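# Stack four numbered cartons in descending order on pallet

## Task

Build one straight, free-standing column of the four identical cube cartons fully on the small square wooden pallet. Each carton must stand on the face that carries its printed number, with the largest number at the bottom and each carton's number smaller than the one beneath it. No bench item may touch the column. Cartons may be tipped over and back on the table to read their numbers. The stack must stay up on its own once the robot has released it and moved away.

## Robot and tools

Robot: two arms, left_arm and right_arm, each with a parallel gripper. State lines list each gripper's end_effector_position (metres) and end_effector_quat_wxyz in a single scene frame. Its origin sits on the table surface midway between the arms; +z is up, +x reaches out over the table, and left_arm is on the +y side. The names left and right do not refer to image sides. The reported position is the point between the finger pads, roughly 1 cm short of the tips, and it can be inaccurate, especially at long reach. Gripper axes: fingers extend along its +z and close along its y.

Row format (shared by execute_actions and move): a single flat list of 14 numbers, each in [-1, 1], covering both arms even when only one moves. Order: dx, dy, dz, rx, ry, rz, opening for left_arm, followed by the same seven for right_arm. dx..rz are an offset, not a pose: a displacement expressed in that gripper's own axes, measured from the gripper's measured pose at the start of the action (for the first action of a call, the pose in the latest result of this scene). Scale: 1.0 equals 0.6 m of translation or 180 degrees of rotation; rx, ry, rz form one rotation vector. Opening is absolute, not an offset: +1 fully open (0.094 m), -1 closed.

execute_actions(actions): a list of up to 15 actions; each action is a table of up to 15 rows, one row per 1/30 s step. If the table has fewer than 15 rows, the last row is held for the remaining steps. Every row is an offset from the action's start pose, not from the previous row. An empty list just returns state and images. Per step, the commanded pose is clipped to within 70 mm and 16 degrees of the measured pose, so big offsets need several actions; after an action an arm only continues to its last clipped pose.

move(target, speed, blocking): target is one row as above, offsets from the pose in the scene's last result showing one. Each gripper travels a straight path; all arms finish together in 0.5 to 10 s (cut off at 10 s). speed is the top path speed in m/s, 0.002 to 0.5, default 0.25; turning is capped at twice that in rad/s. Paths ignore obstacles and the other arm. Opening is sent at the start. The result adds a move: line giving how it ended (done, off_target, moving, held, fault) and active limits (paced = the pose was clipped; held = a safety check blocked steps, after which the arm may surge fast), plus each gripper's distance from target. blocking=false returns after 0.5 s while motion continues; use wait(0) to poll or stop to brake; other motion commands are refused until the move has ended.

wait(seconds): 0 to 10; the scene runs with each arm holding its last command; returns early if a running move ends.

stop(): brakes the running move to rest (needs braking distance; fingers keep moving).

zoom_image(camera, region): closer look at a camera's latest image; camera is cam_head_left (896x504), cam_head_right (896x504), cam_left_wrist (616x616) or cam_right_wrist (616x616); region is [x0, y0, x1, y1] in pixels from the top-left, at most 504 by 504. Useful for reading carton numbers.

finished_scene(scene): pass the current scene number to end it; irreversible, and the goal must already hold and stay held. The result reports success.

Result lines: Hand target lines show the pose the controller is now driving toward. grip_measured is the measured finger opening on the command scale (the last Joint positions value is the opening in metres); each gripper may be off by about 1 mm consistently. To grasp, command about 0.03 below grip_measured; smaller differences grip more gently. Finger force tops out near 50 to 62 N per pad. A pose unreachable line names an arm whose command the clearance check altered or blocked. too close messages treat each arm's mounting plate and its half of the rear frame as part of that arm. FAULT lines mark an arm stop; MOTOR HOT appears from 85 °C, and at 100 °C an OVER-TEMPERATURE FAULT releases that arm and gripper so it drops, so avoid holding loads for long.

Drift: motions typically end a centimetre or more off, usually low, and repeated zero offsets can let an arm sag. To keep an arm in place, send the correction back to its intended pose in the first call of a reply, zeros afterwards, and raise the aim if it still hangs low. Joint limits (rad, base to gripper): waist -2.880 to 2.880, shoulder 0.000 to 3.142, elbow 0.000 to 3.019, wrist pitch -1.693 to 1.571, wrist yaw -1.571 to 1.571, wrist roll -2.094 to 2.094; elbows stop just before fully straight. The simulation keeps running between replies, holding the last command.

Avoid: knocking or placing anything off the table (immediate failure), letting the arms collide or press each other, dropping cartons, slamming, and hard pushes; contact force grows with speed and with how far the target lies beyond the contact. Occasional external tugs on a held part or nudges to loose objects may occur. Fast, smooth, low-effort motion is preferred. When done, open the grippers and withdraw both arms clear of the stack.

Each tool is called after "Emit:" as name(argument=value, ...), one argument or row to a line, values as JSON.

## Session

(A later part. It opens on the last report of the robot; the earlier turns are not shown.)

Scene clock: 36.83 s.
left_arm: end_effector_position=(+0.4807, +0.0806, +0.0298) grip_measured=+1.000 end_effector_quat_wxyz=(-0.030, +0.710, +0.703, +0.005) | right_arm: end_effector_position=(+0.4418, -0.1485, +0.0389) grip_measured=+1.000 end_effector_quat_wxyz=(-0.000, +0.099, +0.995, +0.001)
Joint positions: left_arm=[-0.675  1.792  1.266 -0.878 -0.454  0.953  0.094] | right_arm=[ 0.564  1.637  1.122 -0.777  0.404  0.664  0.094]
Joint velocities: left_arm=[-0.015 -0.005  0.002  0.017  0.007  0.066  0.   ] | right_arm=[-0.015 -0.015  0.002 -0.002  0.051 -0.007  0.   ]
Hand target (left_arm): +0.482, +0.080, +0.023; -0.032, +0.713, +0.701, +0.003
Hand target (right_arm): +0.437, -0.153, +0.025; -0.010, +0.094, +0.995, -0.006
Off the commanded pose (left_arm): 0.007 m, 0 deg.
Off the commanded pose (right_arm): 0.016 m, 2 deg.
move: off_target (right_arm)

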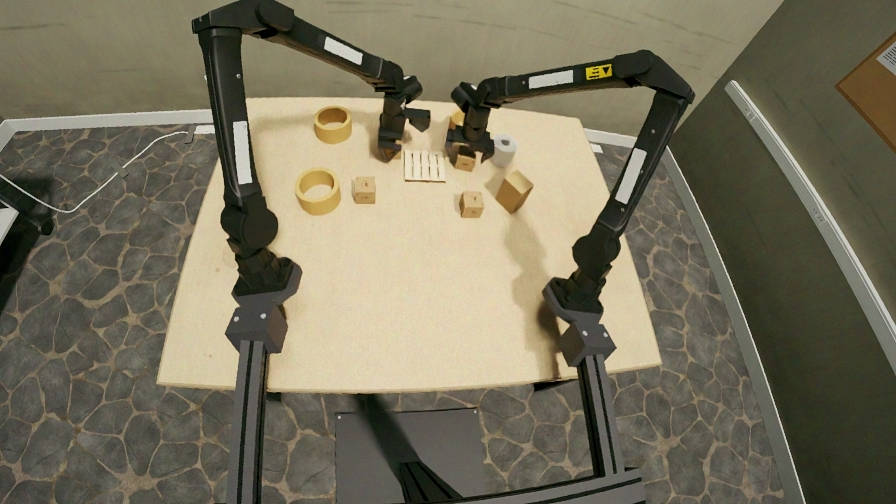

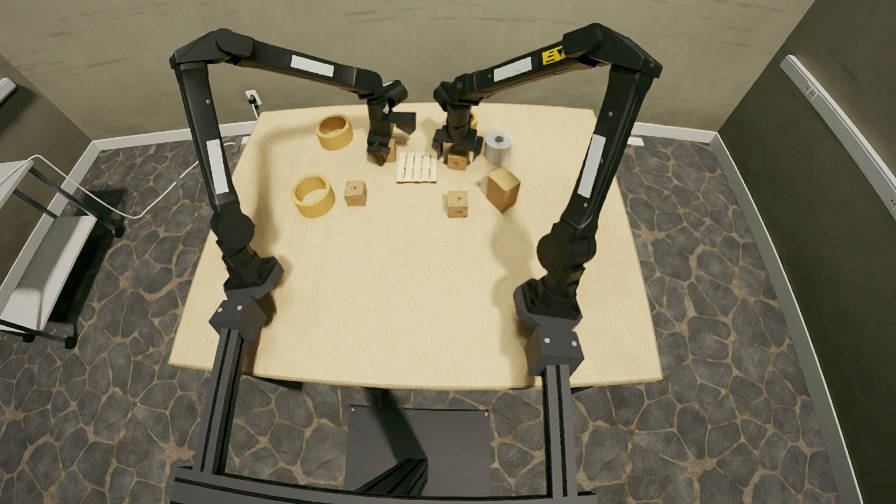

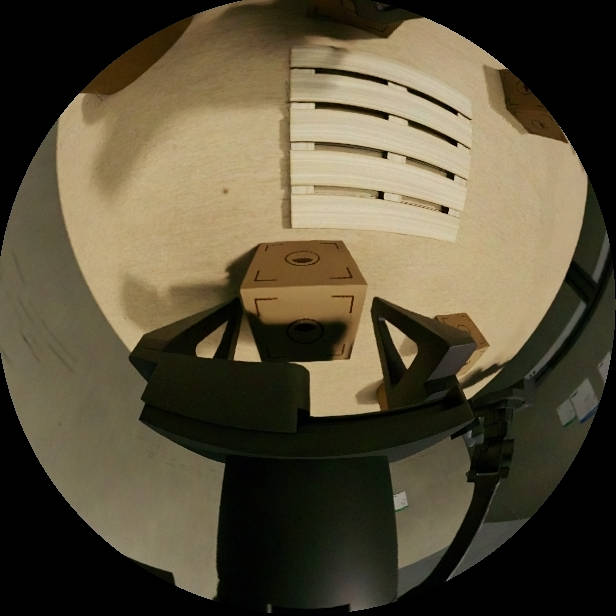

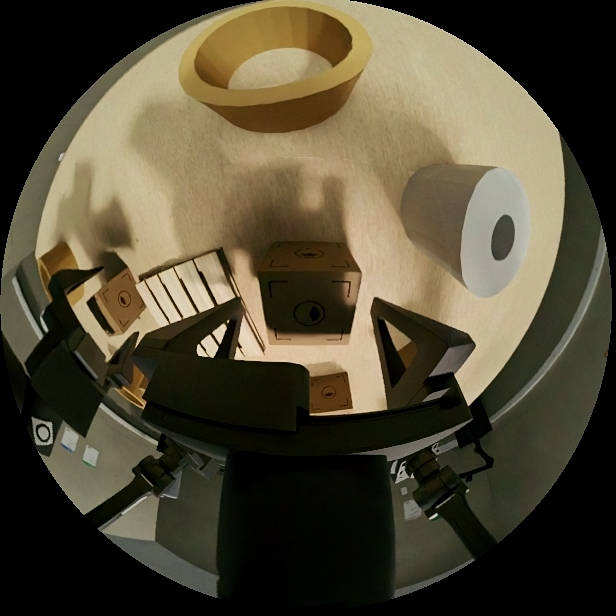

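Both need to go forward and down.

Emit:
move(
  target=[-0.025,0,0.02,0,-0.01,0,1,-0.035,0,0.05,0,0,0,1],
  speed=0.05,
)

Emit:
move(
  target=[0,0,0,0,0,0,0.09,0,0,0,0,0,0,0.07],
)

Emit:
move(
  target=[0.06,-0.1,-0.3,0,0,0,0.09,0.1,-0.02,-0.3,0,0,-0.56,0.07],
  speed=0.3,
)

Emit:
move(
  target=[0,0,-0.03,0,-0.45,0,0.09,0,0,-0.03,0,-0.45,0,0.07],
  speed=0.35,
)

Scene clock: 38.20 s.
left_arm: end_effector_position=(+0.4812, +0.0723, +0.0234) grip_measured=+1.000 end_effector_quat_wxyz=(-0.020, +0.708, +0.706, -0.004) | right_arm: end_effector_position=(+0.4443, -0.1546, +0.0136) grip_measured=+1.000 end_effector_quat_wxyz=(-0.008, +0.096, +0.995, -0.003)
Joint positions: left_arm=[-0.675  1.805  1.266 -0.845 -0.433  0.954  0.094] | right_arm=[ 0.529  1.683  1.125 -0.737  0.392  0.628  0.094]
Joint velocities: left_arm=[-0.015  0.015  0.012 -0.007  0.066 -0.037  0.   ] | right_arm=[ 0.005  0.005  0.017 -0.007 -0.022 -0.066  0.   ]
Hand target (left_arm): +0.480, +0.066, +0.017; -0.019, +0.710, +0.704, -0.006
Hand target (right_arm): +0.462, -0.153, +0.010; +0.000, +0.100, +0.995, +0.001
Off the commanded pose (left_arm): 0.009 m, 0 deg.
Off the commanded pose (right_arm): 0.019 m, 1 deg.
move: off_target (right_arm)

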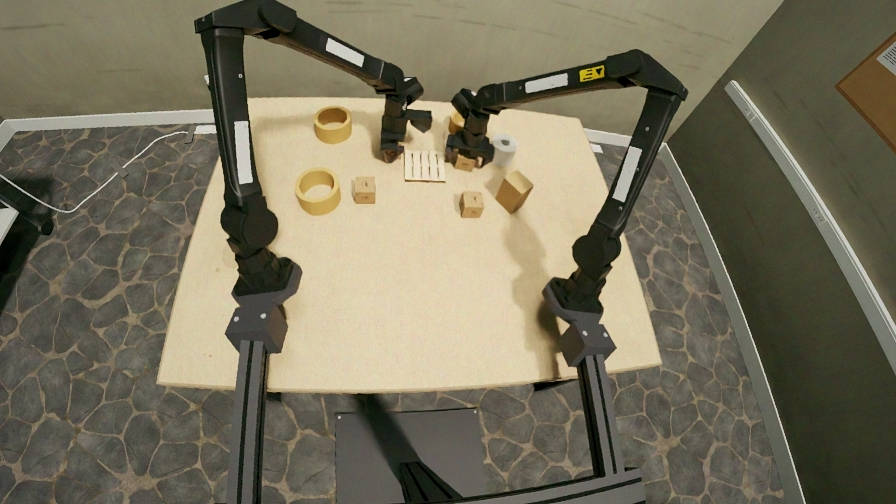

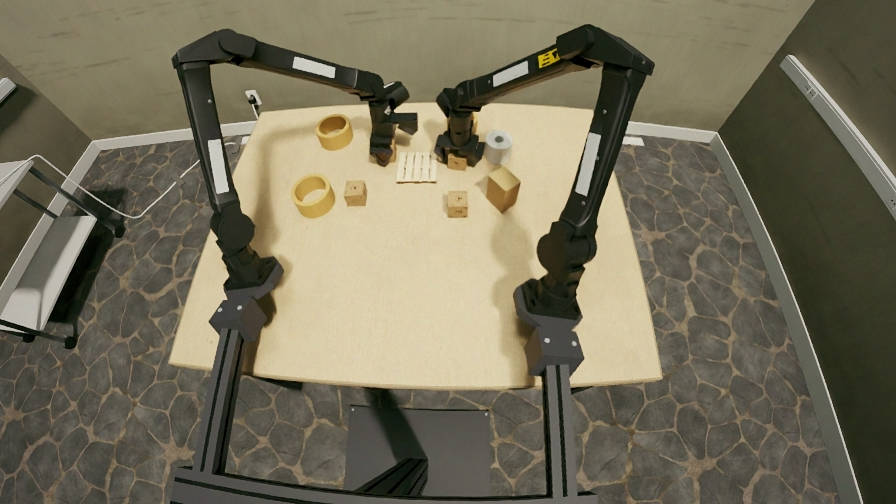

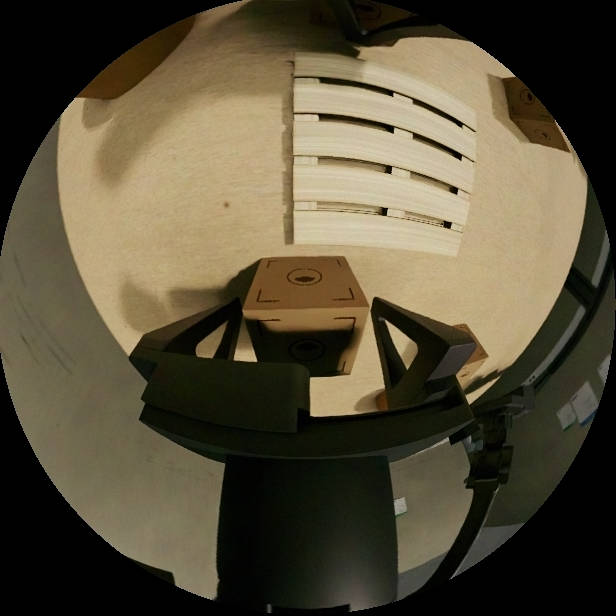

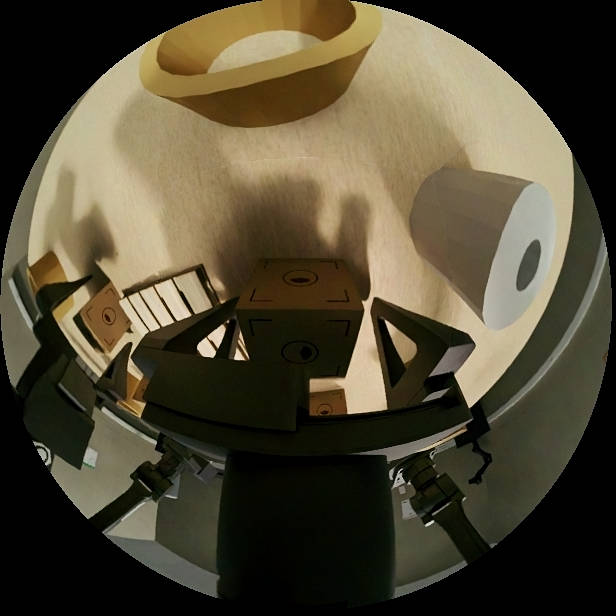

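Scene clock: 38.70 s.
left_arm: end_effector_position=(+0.4812, +0.0723, +0.0234) grip_measured=+0.141 end_effector_quat_wxyz=(-0.020, +0.708, +0.706, -0.004) | right_arm: end_effector_position=(+0.4443, -0.1545, +0.0136) grip_measured=+0.123 end_effector_quat_wxyz=(-0.008, +0.096, +0.995, -0.002)
Joint positions: left_arm=[-0.675  1.805  1.266 -0.845 -0.433  0.955  0.054] | right_arm=[ 0.529  1.683  1.125 -0.737  0.392  0.628  0.053]
Joint velocities: left_arm=[ 0.005  0.005  0.007 -0.012 -0.037 -0.022 -0.001] | right_arm=[-0.005 -0.005 -0.002  0.007  0.007 -0.066 -0.001]
Hand target (left_arm): +0.481, +0.072, +0.023; -0.020, +0.708, +0.706, -0.004
Hand target (right_arm): +0.444, -0.155, +0.014; -0.008, +0.096, +0.995, -0.002
Off the commanded pose (left_arm): 0.000 m, 0 deg.
Off the commanded pose (right_arm): 0.000 m, 0 deg.
move: done

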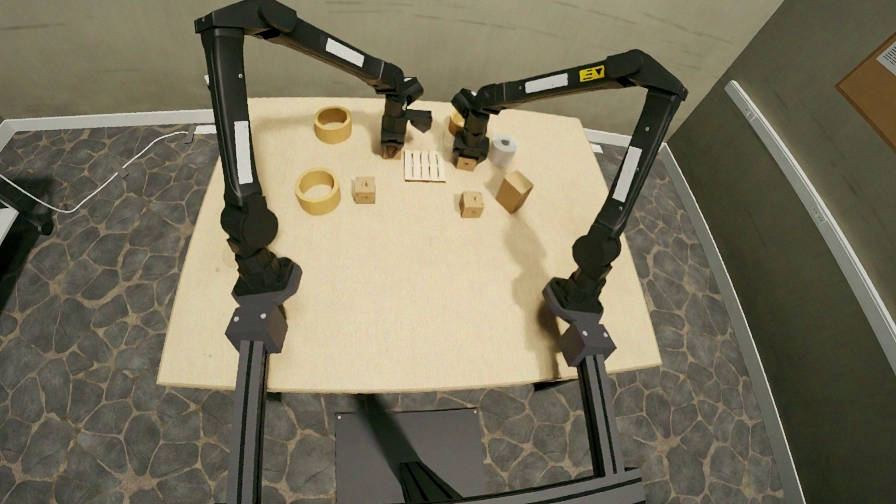

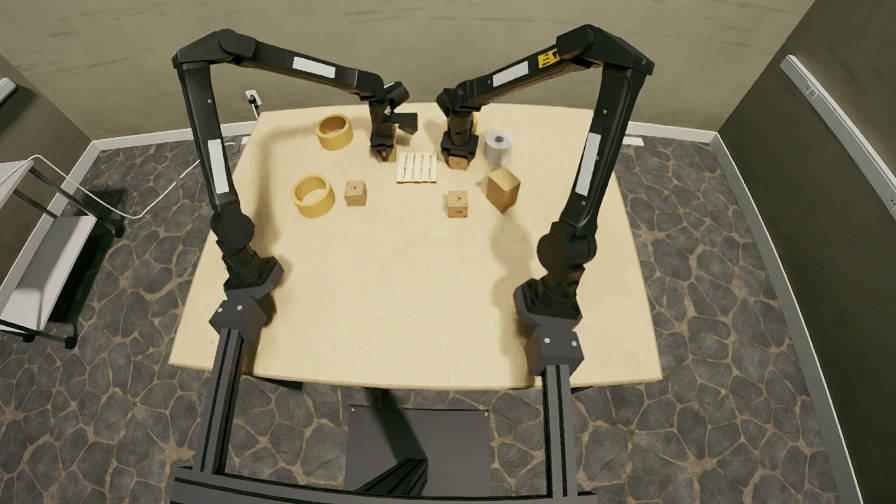

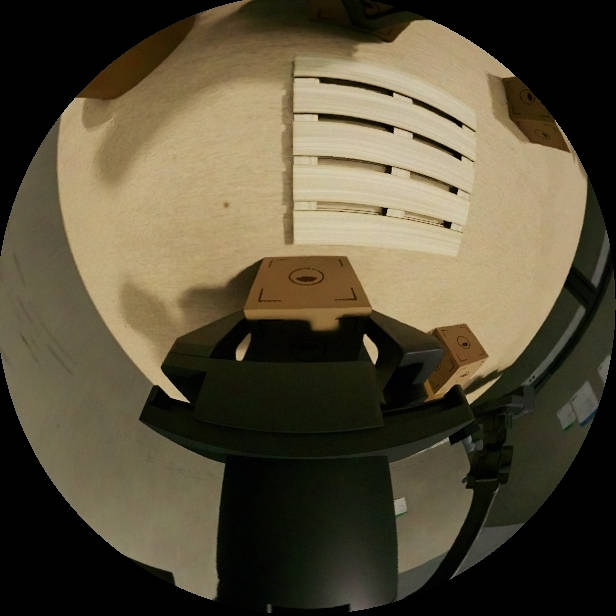

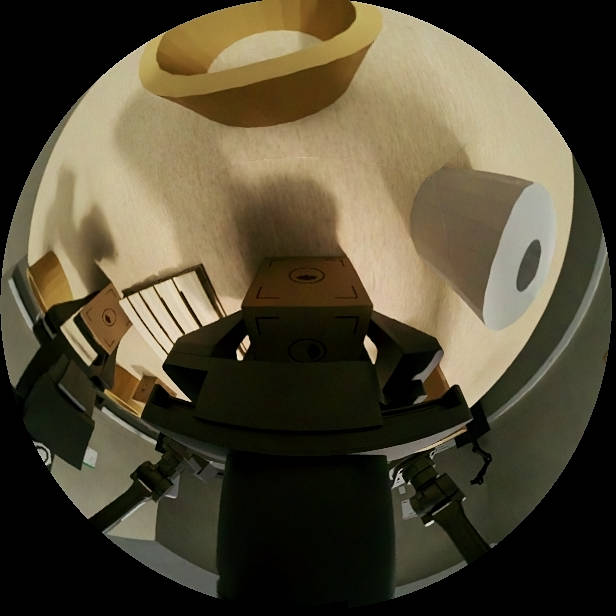

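Scene clock: 42.20 s.
left_arm: end_effector_position=(+0.4190, +0.1079, +0.1880) grip_measured=+0.142 end_effector_quat_wxyz=(-0.038, +0.714, +0.699, -0.004) | right_arm: end_effector_position=(+0.3742, -0.1563, +0.1753) grip_measured=+0.123 end_effector_quat_wxyz=(+0.029, +0.702, -0.712, -0.004)
Joint positions: left_arm=[-0.853  1.476  1.215 -1.249 -0.457  0.761  0.054] | right_arm=[ 0.762  1.373  1.105 -1.177  0.449 -0.852  0.053]
Joint velocities: left_arm=[-0.015 -0.005 -0.007  0.012 -0.081  0.007  0.   ] | right_arm=[ 0.005 -0.015 -0.002 -0.007  0.022 -0.066 -0.001]
Hand target (left_arm): +0.427, +0.106, +0.206; -0.019, +0.708, +0.706, -0.003
Hand target (right_arm): +0.383, -0.153, +0.192; +0.009, +0.706, -0.708, -0.003
Off the commanded pose (left_arm): 0.020 m, 2 deg.
Off the commanded pose (right_arm): 0.023 m, 3 deg.
move: off_target (left_arm, right_arm)

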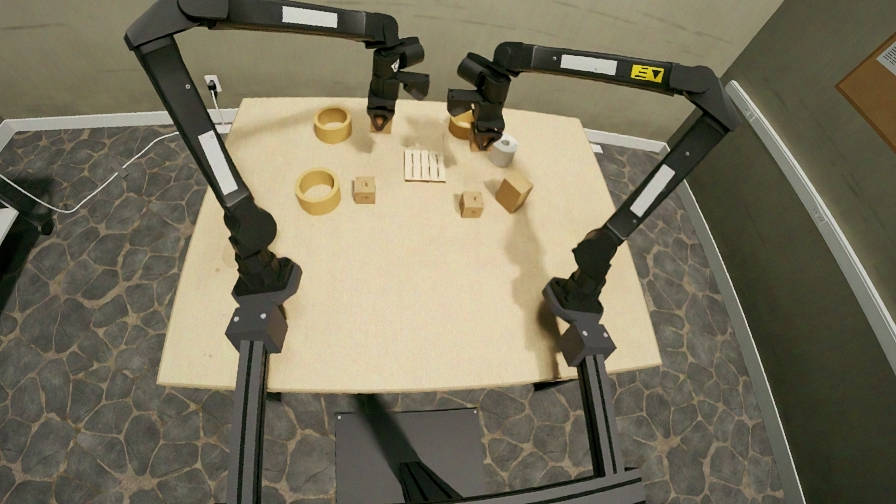

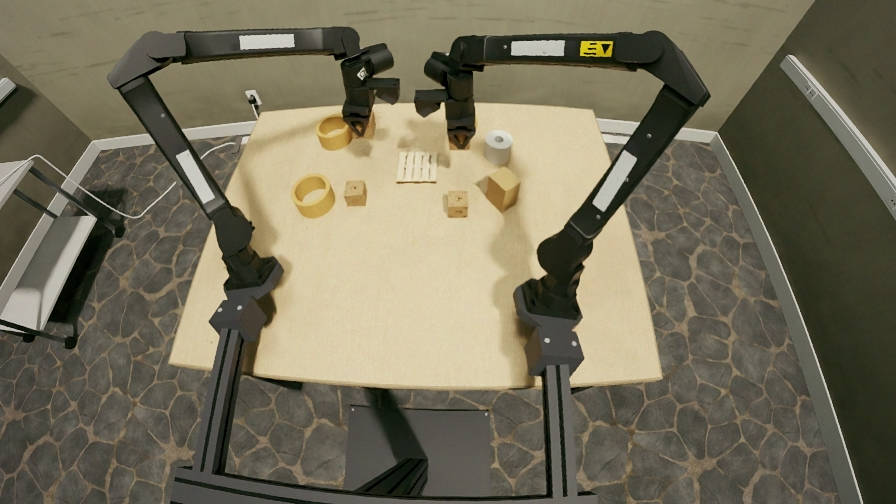

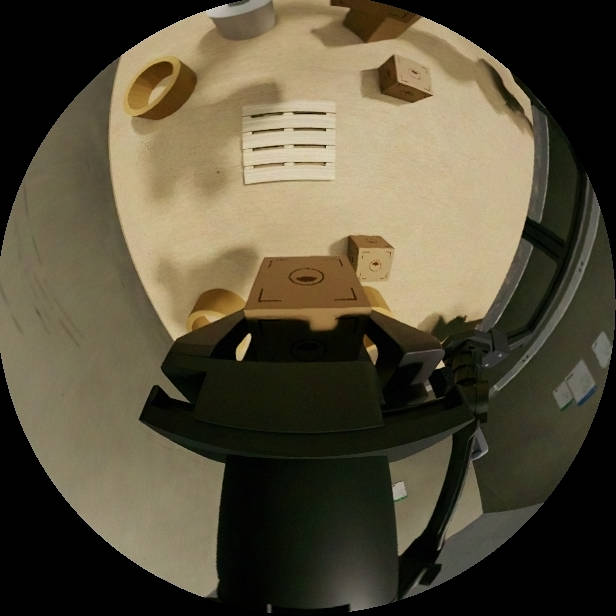

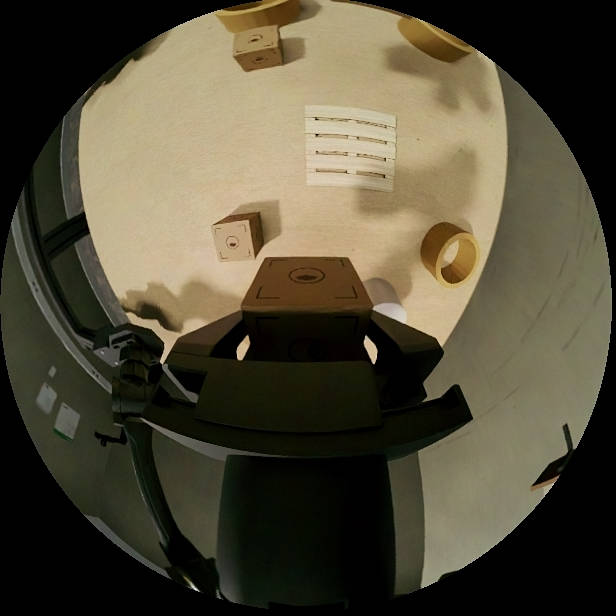

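Scene clock: 44.67 s.
left_arm: end_effector_position=(+0.4165, +0.1069, +0.2070) grip_measured=+0.142 end_effector_quat_wxyz=(+0.424, +0.543, +0.554, -0.467) | right_arm: end_effector_position=(+0.3752, -0.1533, +0.2035) grip_measured=+0.123 end_effector_quat_wxyz=(-0.447, +0.534, -0.552, -0.458)
Joint positions: left_arm=[-0.375  1.228  0.72  -0.273  0.965  1.09   0.054] | right_arm=[ 0.241  1.195  0.717 -0.401 -1.07  -1.25   0.053]
Joint velocities: left_arm=[-0.005 -0.005  0.002  0.027  0.051 -0.007  0.001] | right_arm=[-0.015 -0.005 -0.002 -0.002 -0.022 -0.007  0.   ]
Hand target (left_arm): +0.420, +0.107, +0.205; +0.425, +0.538, +0.557, -0.469
Hand target (right_arm): +0.375, -0.155, +0.196; -0.446, +0.531, -0.555, -0.459
Off the commanded pose (left_arm): 0.004 m, 0 deg.
Off the commanded pose (right_arm): 0.010 m, 1 deg.
move: done

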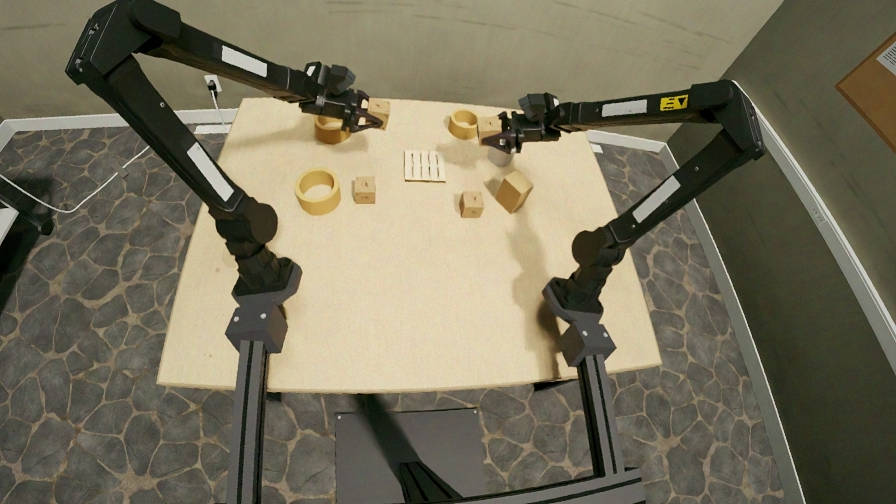

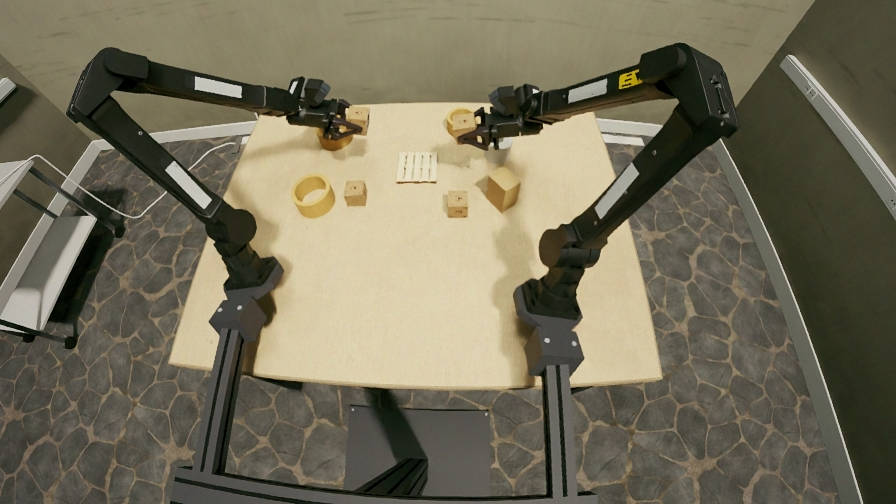

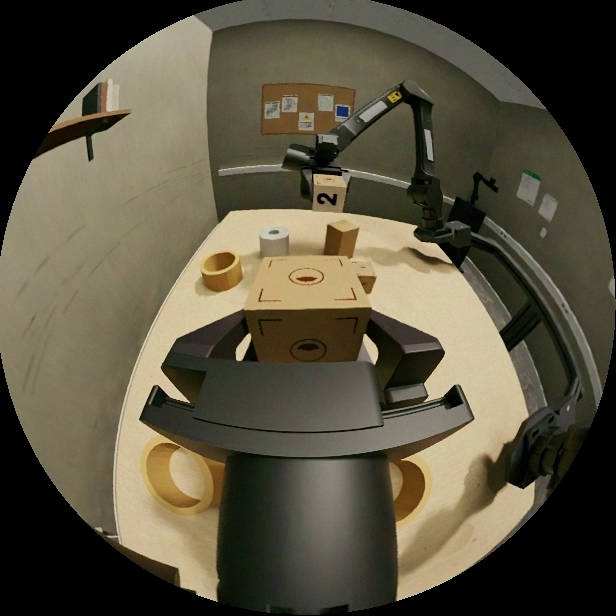

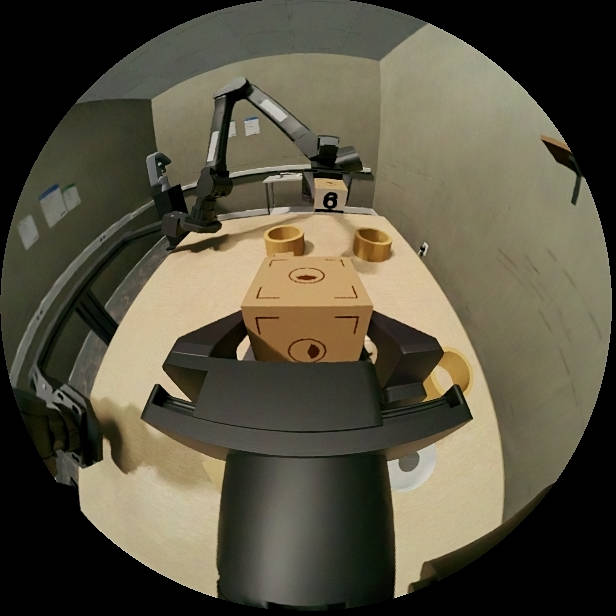

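Emit:
zoom_image(
  camera="cam_right_wrist",
  region=[290,160,370,230],
)

Emit:
move(
  target=[0,0,-0.15,0,0.465,-0.0,0.09,0.15,0,0,0,0.455,0,0.07],
  speed=0.35,
)

Region (290, 160, 370, 230) of cam_right_wrist's 616x616 image, scaled by 6.300, with more detail than that image has; it fills the top 441 rows of this view, and the rest is white.

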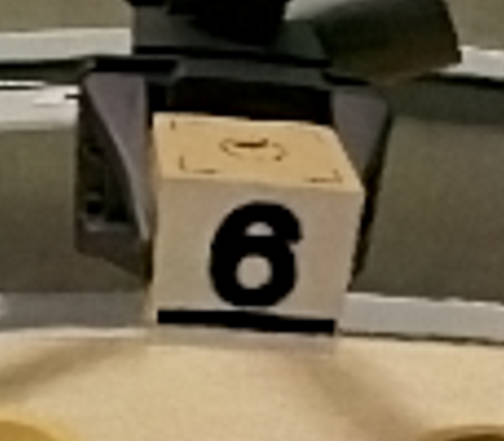

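Scene clock: 47.50 s.
left_arm: end_effector_position=(+0.4073, +0.2032, +0.2154) grip_measured=+0.142 end_effector_quat_wxyz=(-0.065, +0.722, +0.689, +0.014) | right_arm: end_effector_position=(+0.3575, -0.1826, +0.1048) grip_measured=+0.123 end_effector_quat_wxyz=(+0.042, +0.708, -0.704, +0.000)
Joint positions: left_arm=[-0.756  1.271  1.113 -1.363 -0.491  0.865  0.054] | right_arm=[ 0.661  1.403  0.954 -0.978  0.448 -0.969  0.053]
Joint velocities: left_arm=[-0.005 -0.015  0.007  0.002 -0.007 -0.066 -0.001] | right_arm=[-0.005  0.005 -0.017 -0.002 -0.051  0.022  0.   ]
Hand target (left_arm): +0.419, +0.196, +0.226; -0.054, +0.717, +0.695, +0.017
Hand target (right_arm): +0.372, -0.172, +0.113; +0.030, +0.703, -0.710, +0.003
Off the commanded pose (left_arm): 0.018 m, 2 deg.
Off the commanded pose (right_arm): 0.022 m, 2 deg.
move: off_target (left_arm, right_arm)

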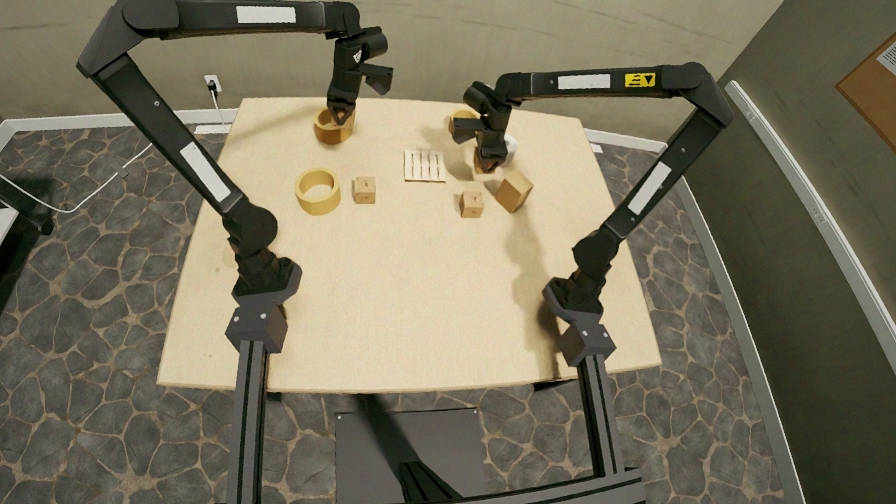

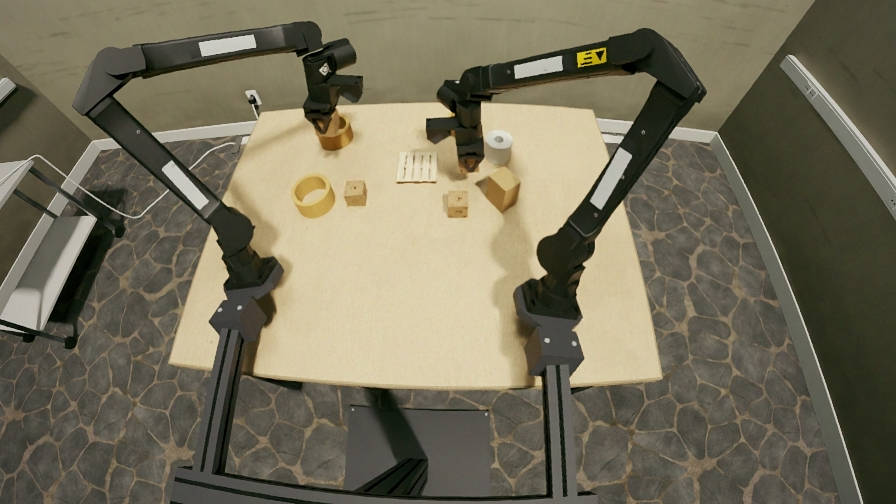

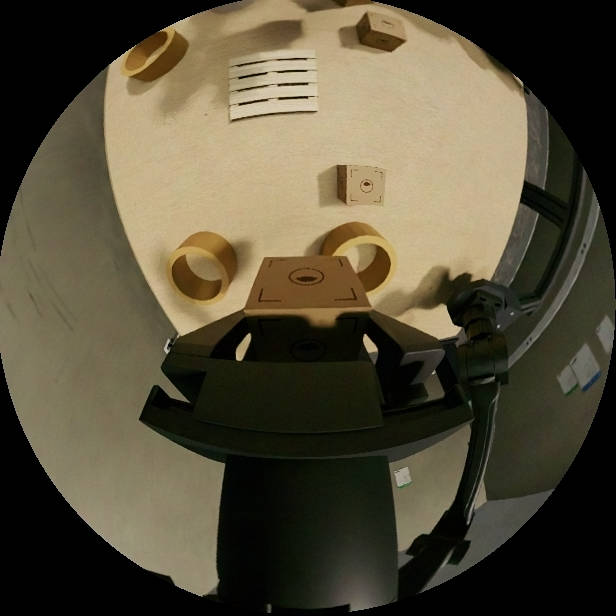

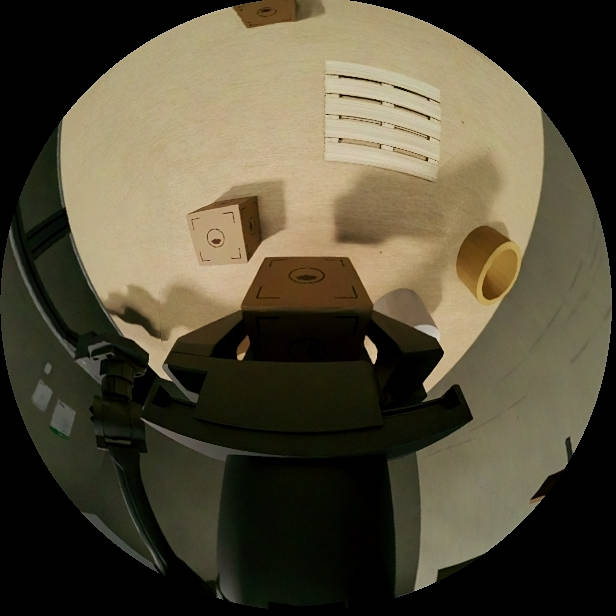

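Emit:
move(
  target=[0,0,-0.02,-0.028,-0.04,0.01,0.09,-0.07,-0.14,0.08,0.024,-0.022,0,0.07],
  speed=0.15,
)

Emit:
move(
  target=[0,0,0,0,0,0,0.09,0,0,0.065,0,0,0,0.07],
  speed=0.06,
)

Scene clock: 48.90 s.
left_arm: end_effector_position=(+0.4033, +0.2002, +0.2208) grip_measured=+0.142 end_effector_quat_wxyz=(-0.004, +0.735, +0.678, -0.002) | right_arm: end_effector_position=(+0.4220, -0.1467, +0.0522) grip_measured=+0.123 end_effector_quat_wxyz=(-0.002, +0.711, -0.703, -0.000)
Joint positions: left_arm=[-0.756  1.184  1.046 -1.25  -0.447  0.96   0.054] | right_arm=[ 0.597  1.59   1.073 -0.785  0.412 -1.084  0.053]
Joint velocities: left_arm=[ 0.005  0.005 -0.007  0.002  0.081 -0.007 -0.001] | right_arm=[ 0.005 -0.015 -0.002  0.007  0.007 -0.037 -0.001]
Hand target (left_arm): +0.408, +0.202, +0.227; +0.009, +0.734, +0.679, -0.002
Hand target (right_arm): +0.439, -0.144, +0.051; -0.010, +0.710, -0.704, +0.003
Off the commanded pose (left_arm): 0.008 m, 2 deg.
Off the commanded pose (right_arm): 0.017 m, 1 deg.
move: off_target (right_arm)

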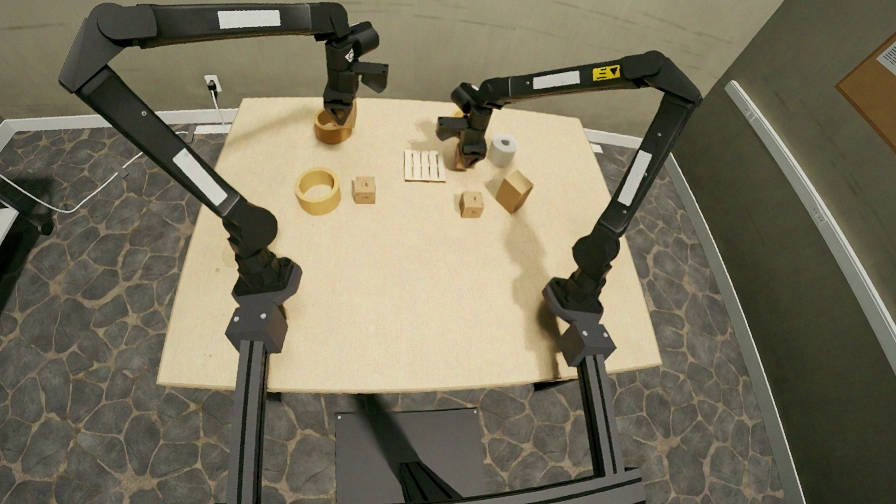

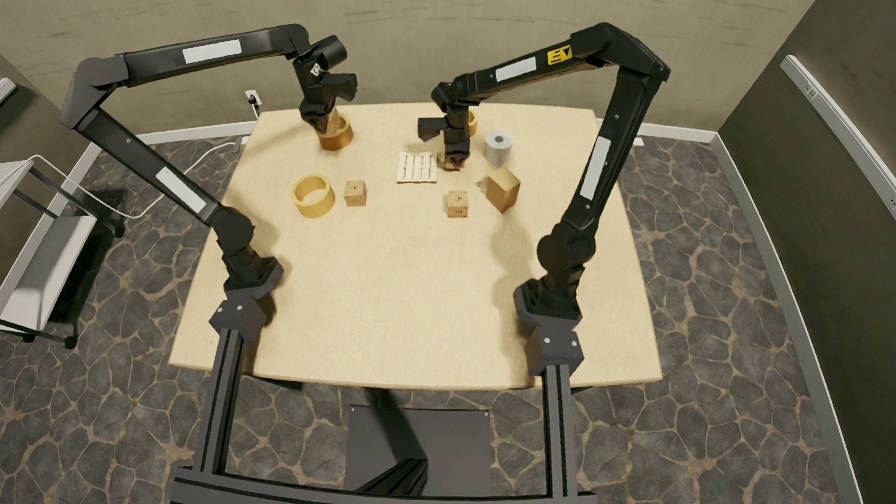

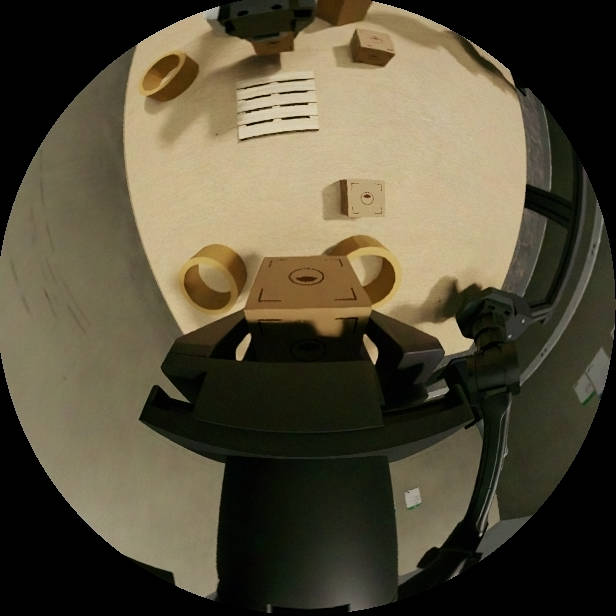

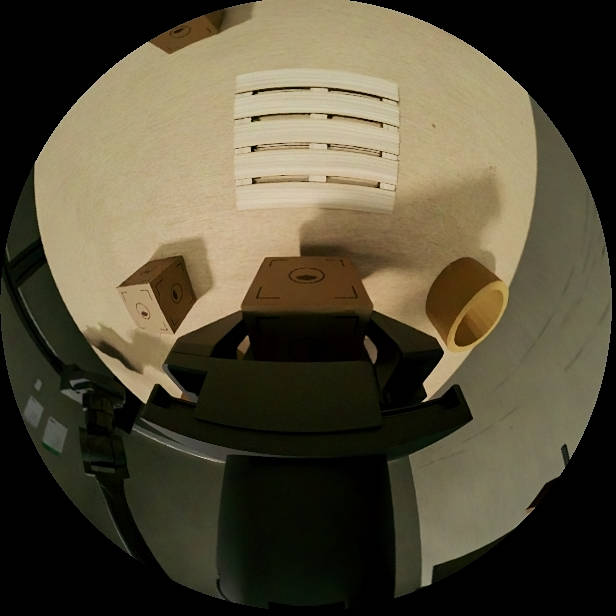

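Scene clock: 49.90 s.
left_arm: end_effector_position=(+0.4016, +0.2007, +0.2193) grip_measured=+0.142 end_effector_quat_wxyz=(-0.006, +0.736, +0.677, -0.002) | right_arm: end_effector_position=(+0.4263, -0.1428, +0.0252) grip_measured=+0.123 end_effector_quat_wxyz=(-0.012, +0.707, -0.707, +0.001)
Joint positions: left_arm=[-0.756  1.184  1.041 -1.25  -0.447  0.96   0.054] | right_arm=[ 0.575  1.641  1.062 -0.694  0.404 -1.105  0.053]
Joint velocities: left_arm=[ 0.005 -0.005 -0.002  0.012  0.051 -0.066 -0.   ] | right_arm=[-0.005 -0.015 -0.007  0.007 -0.007 -0.037 -0.001]
Hand target (left_arm): +0.403, +0.200, +0.221; -0.004, +0.735, +0.678, -0.002
Hand target (right_arm): +0.422, -0.147, +0.014; -0.002, +0.711, -0.703, -0.001
Off the commanded pose (left_arm): 0.002 m, 0 deg.
Off the commanded pose (right_arm): 0.013 m, 1 deg.
move: off_target (right_arm)

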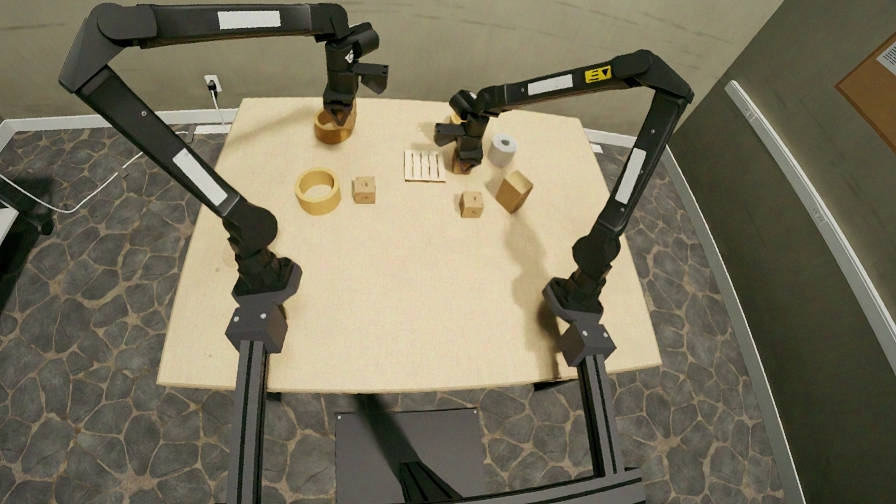

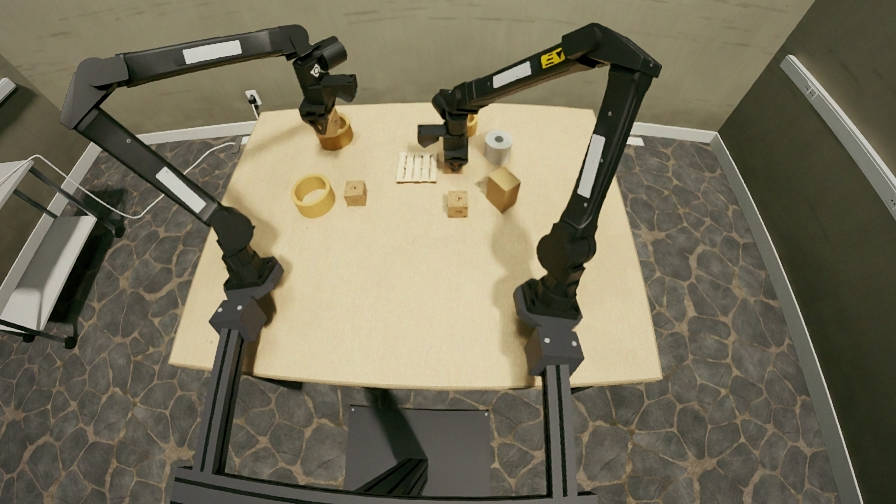

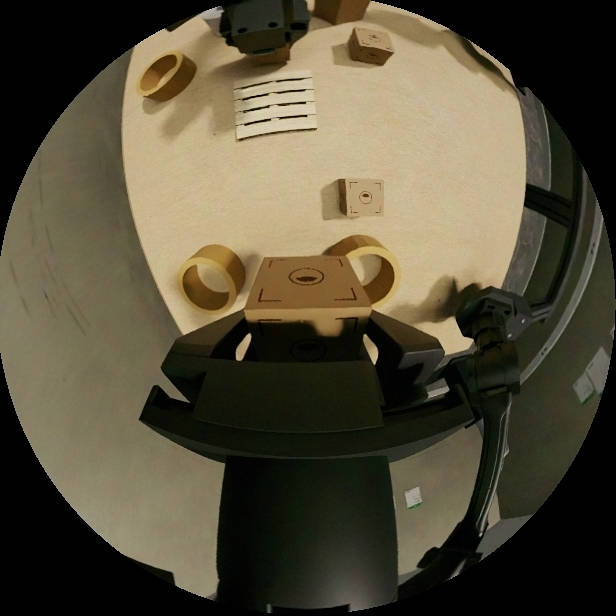

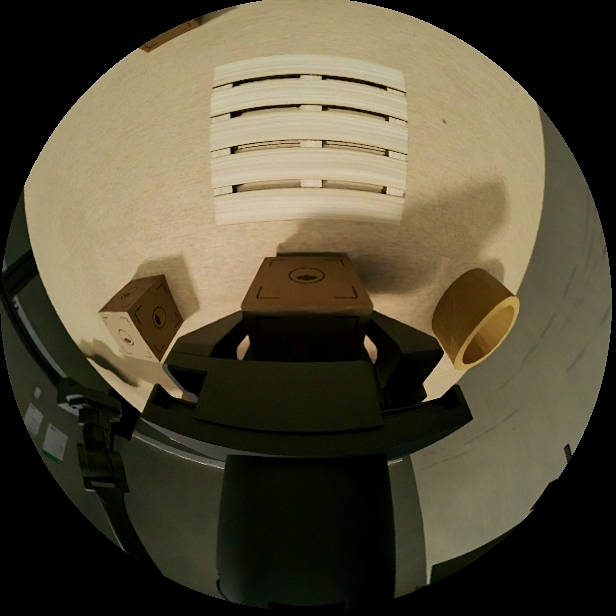

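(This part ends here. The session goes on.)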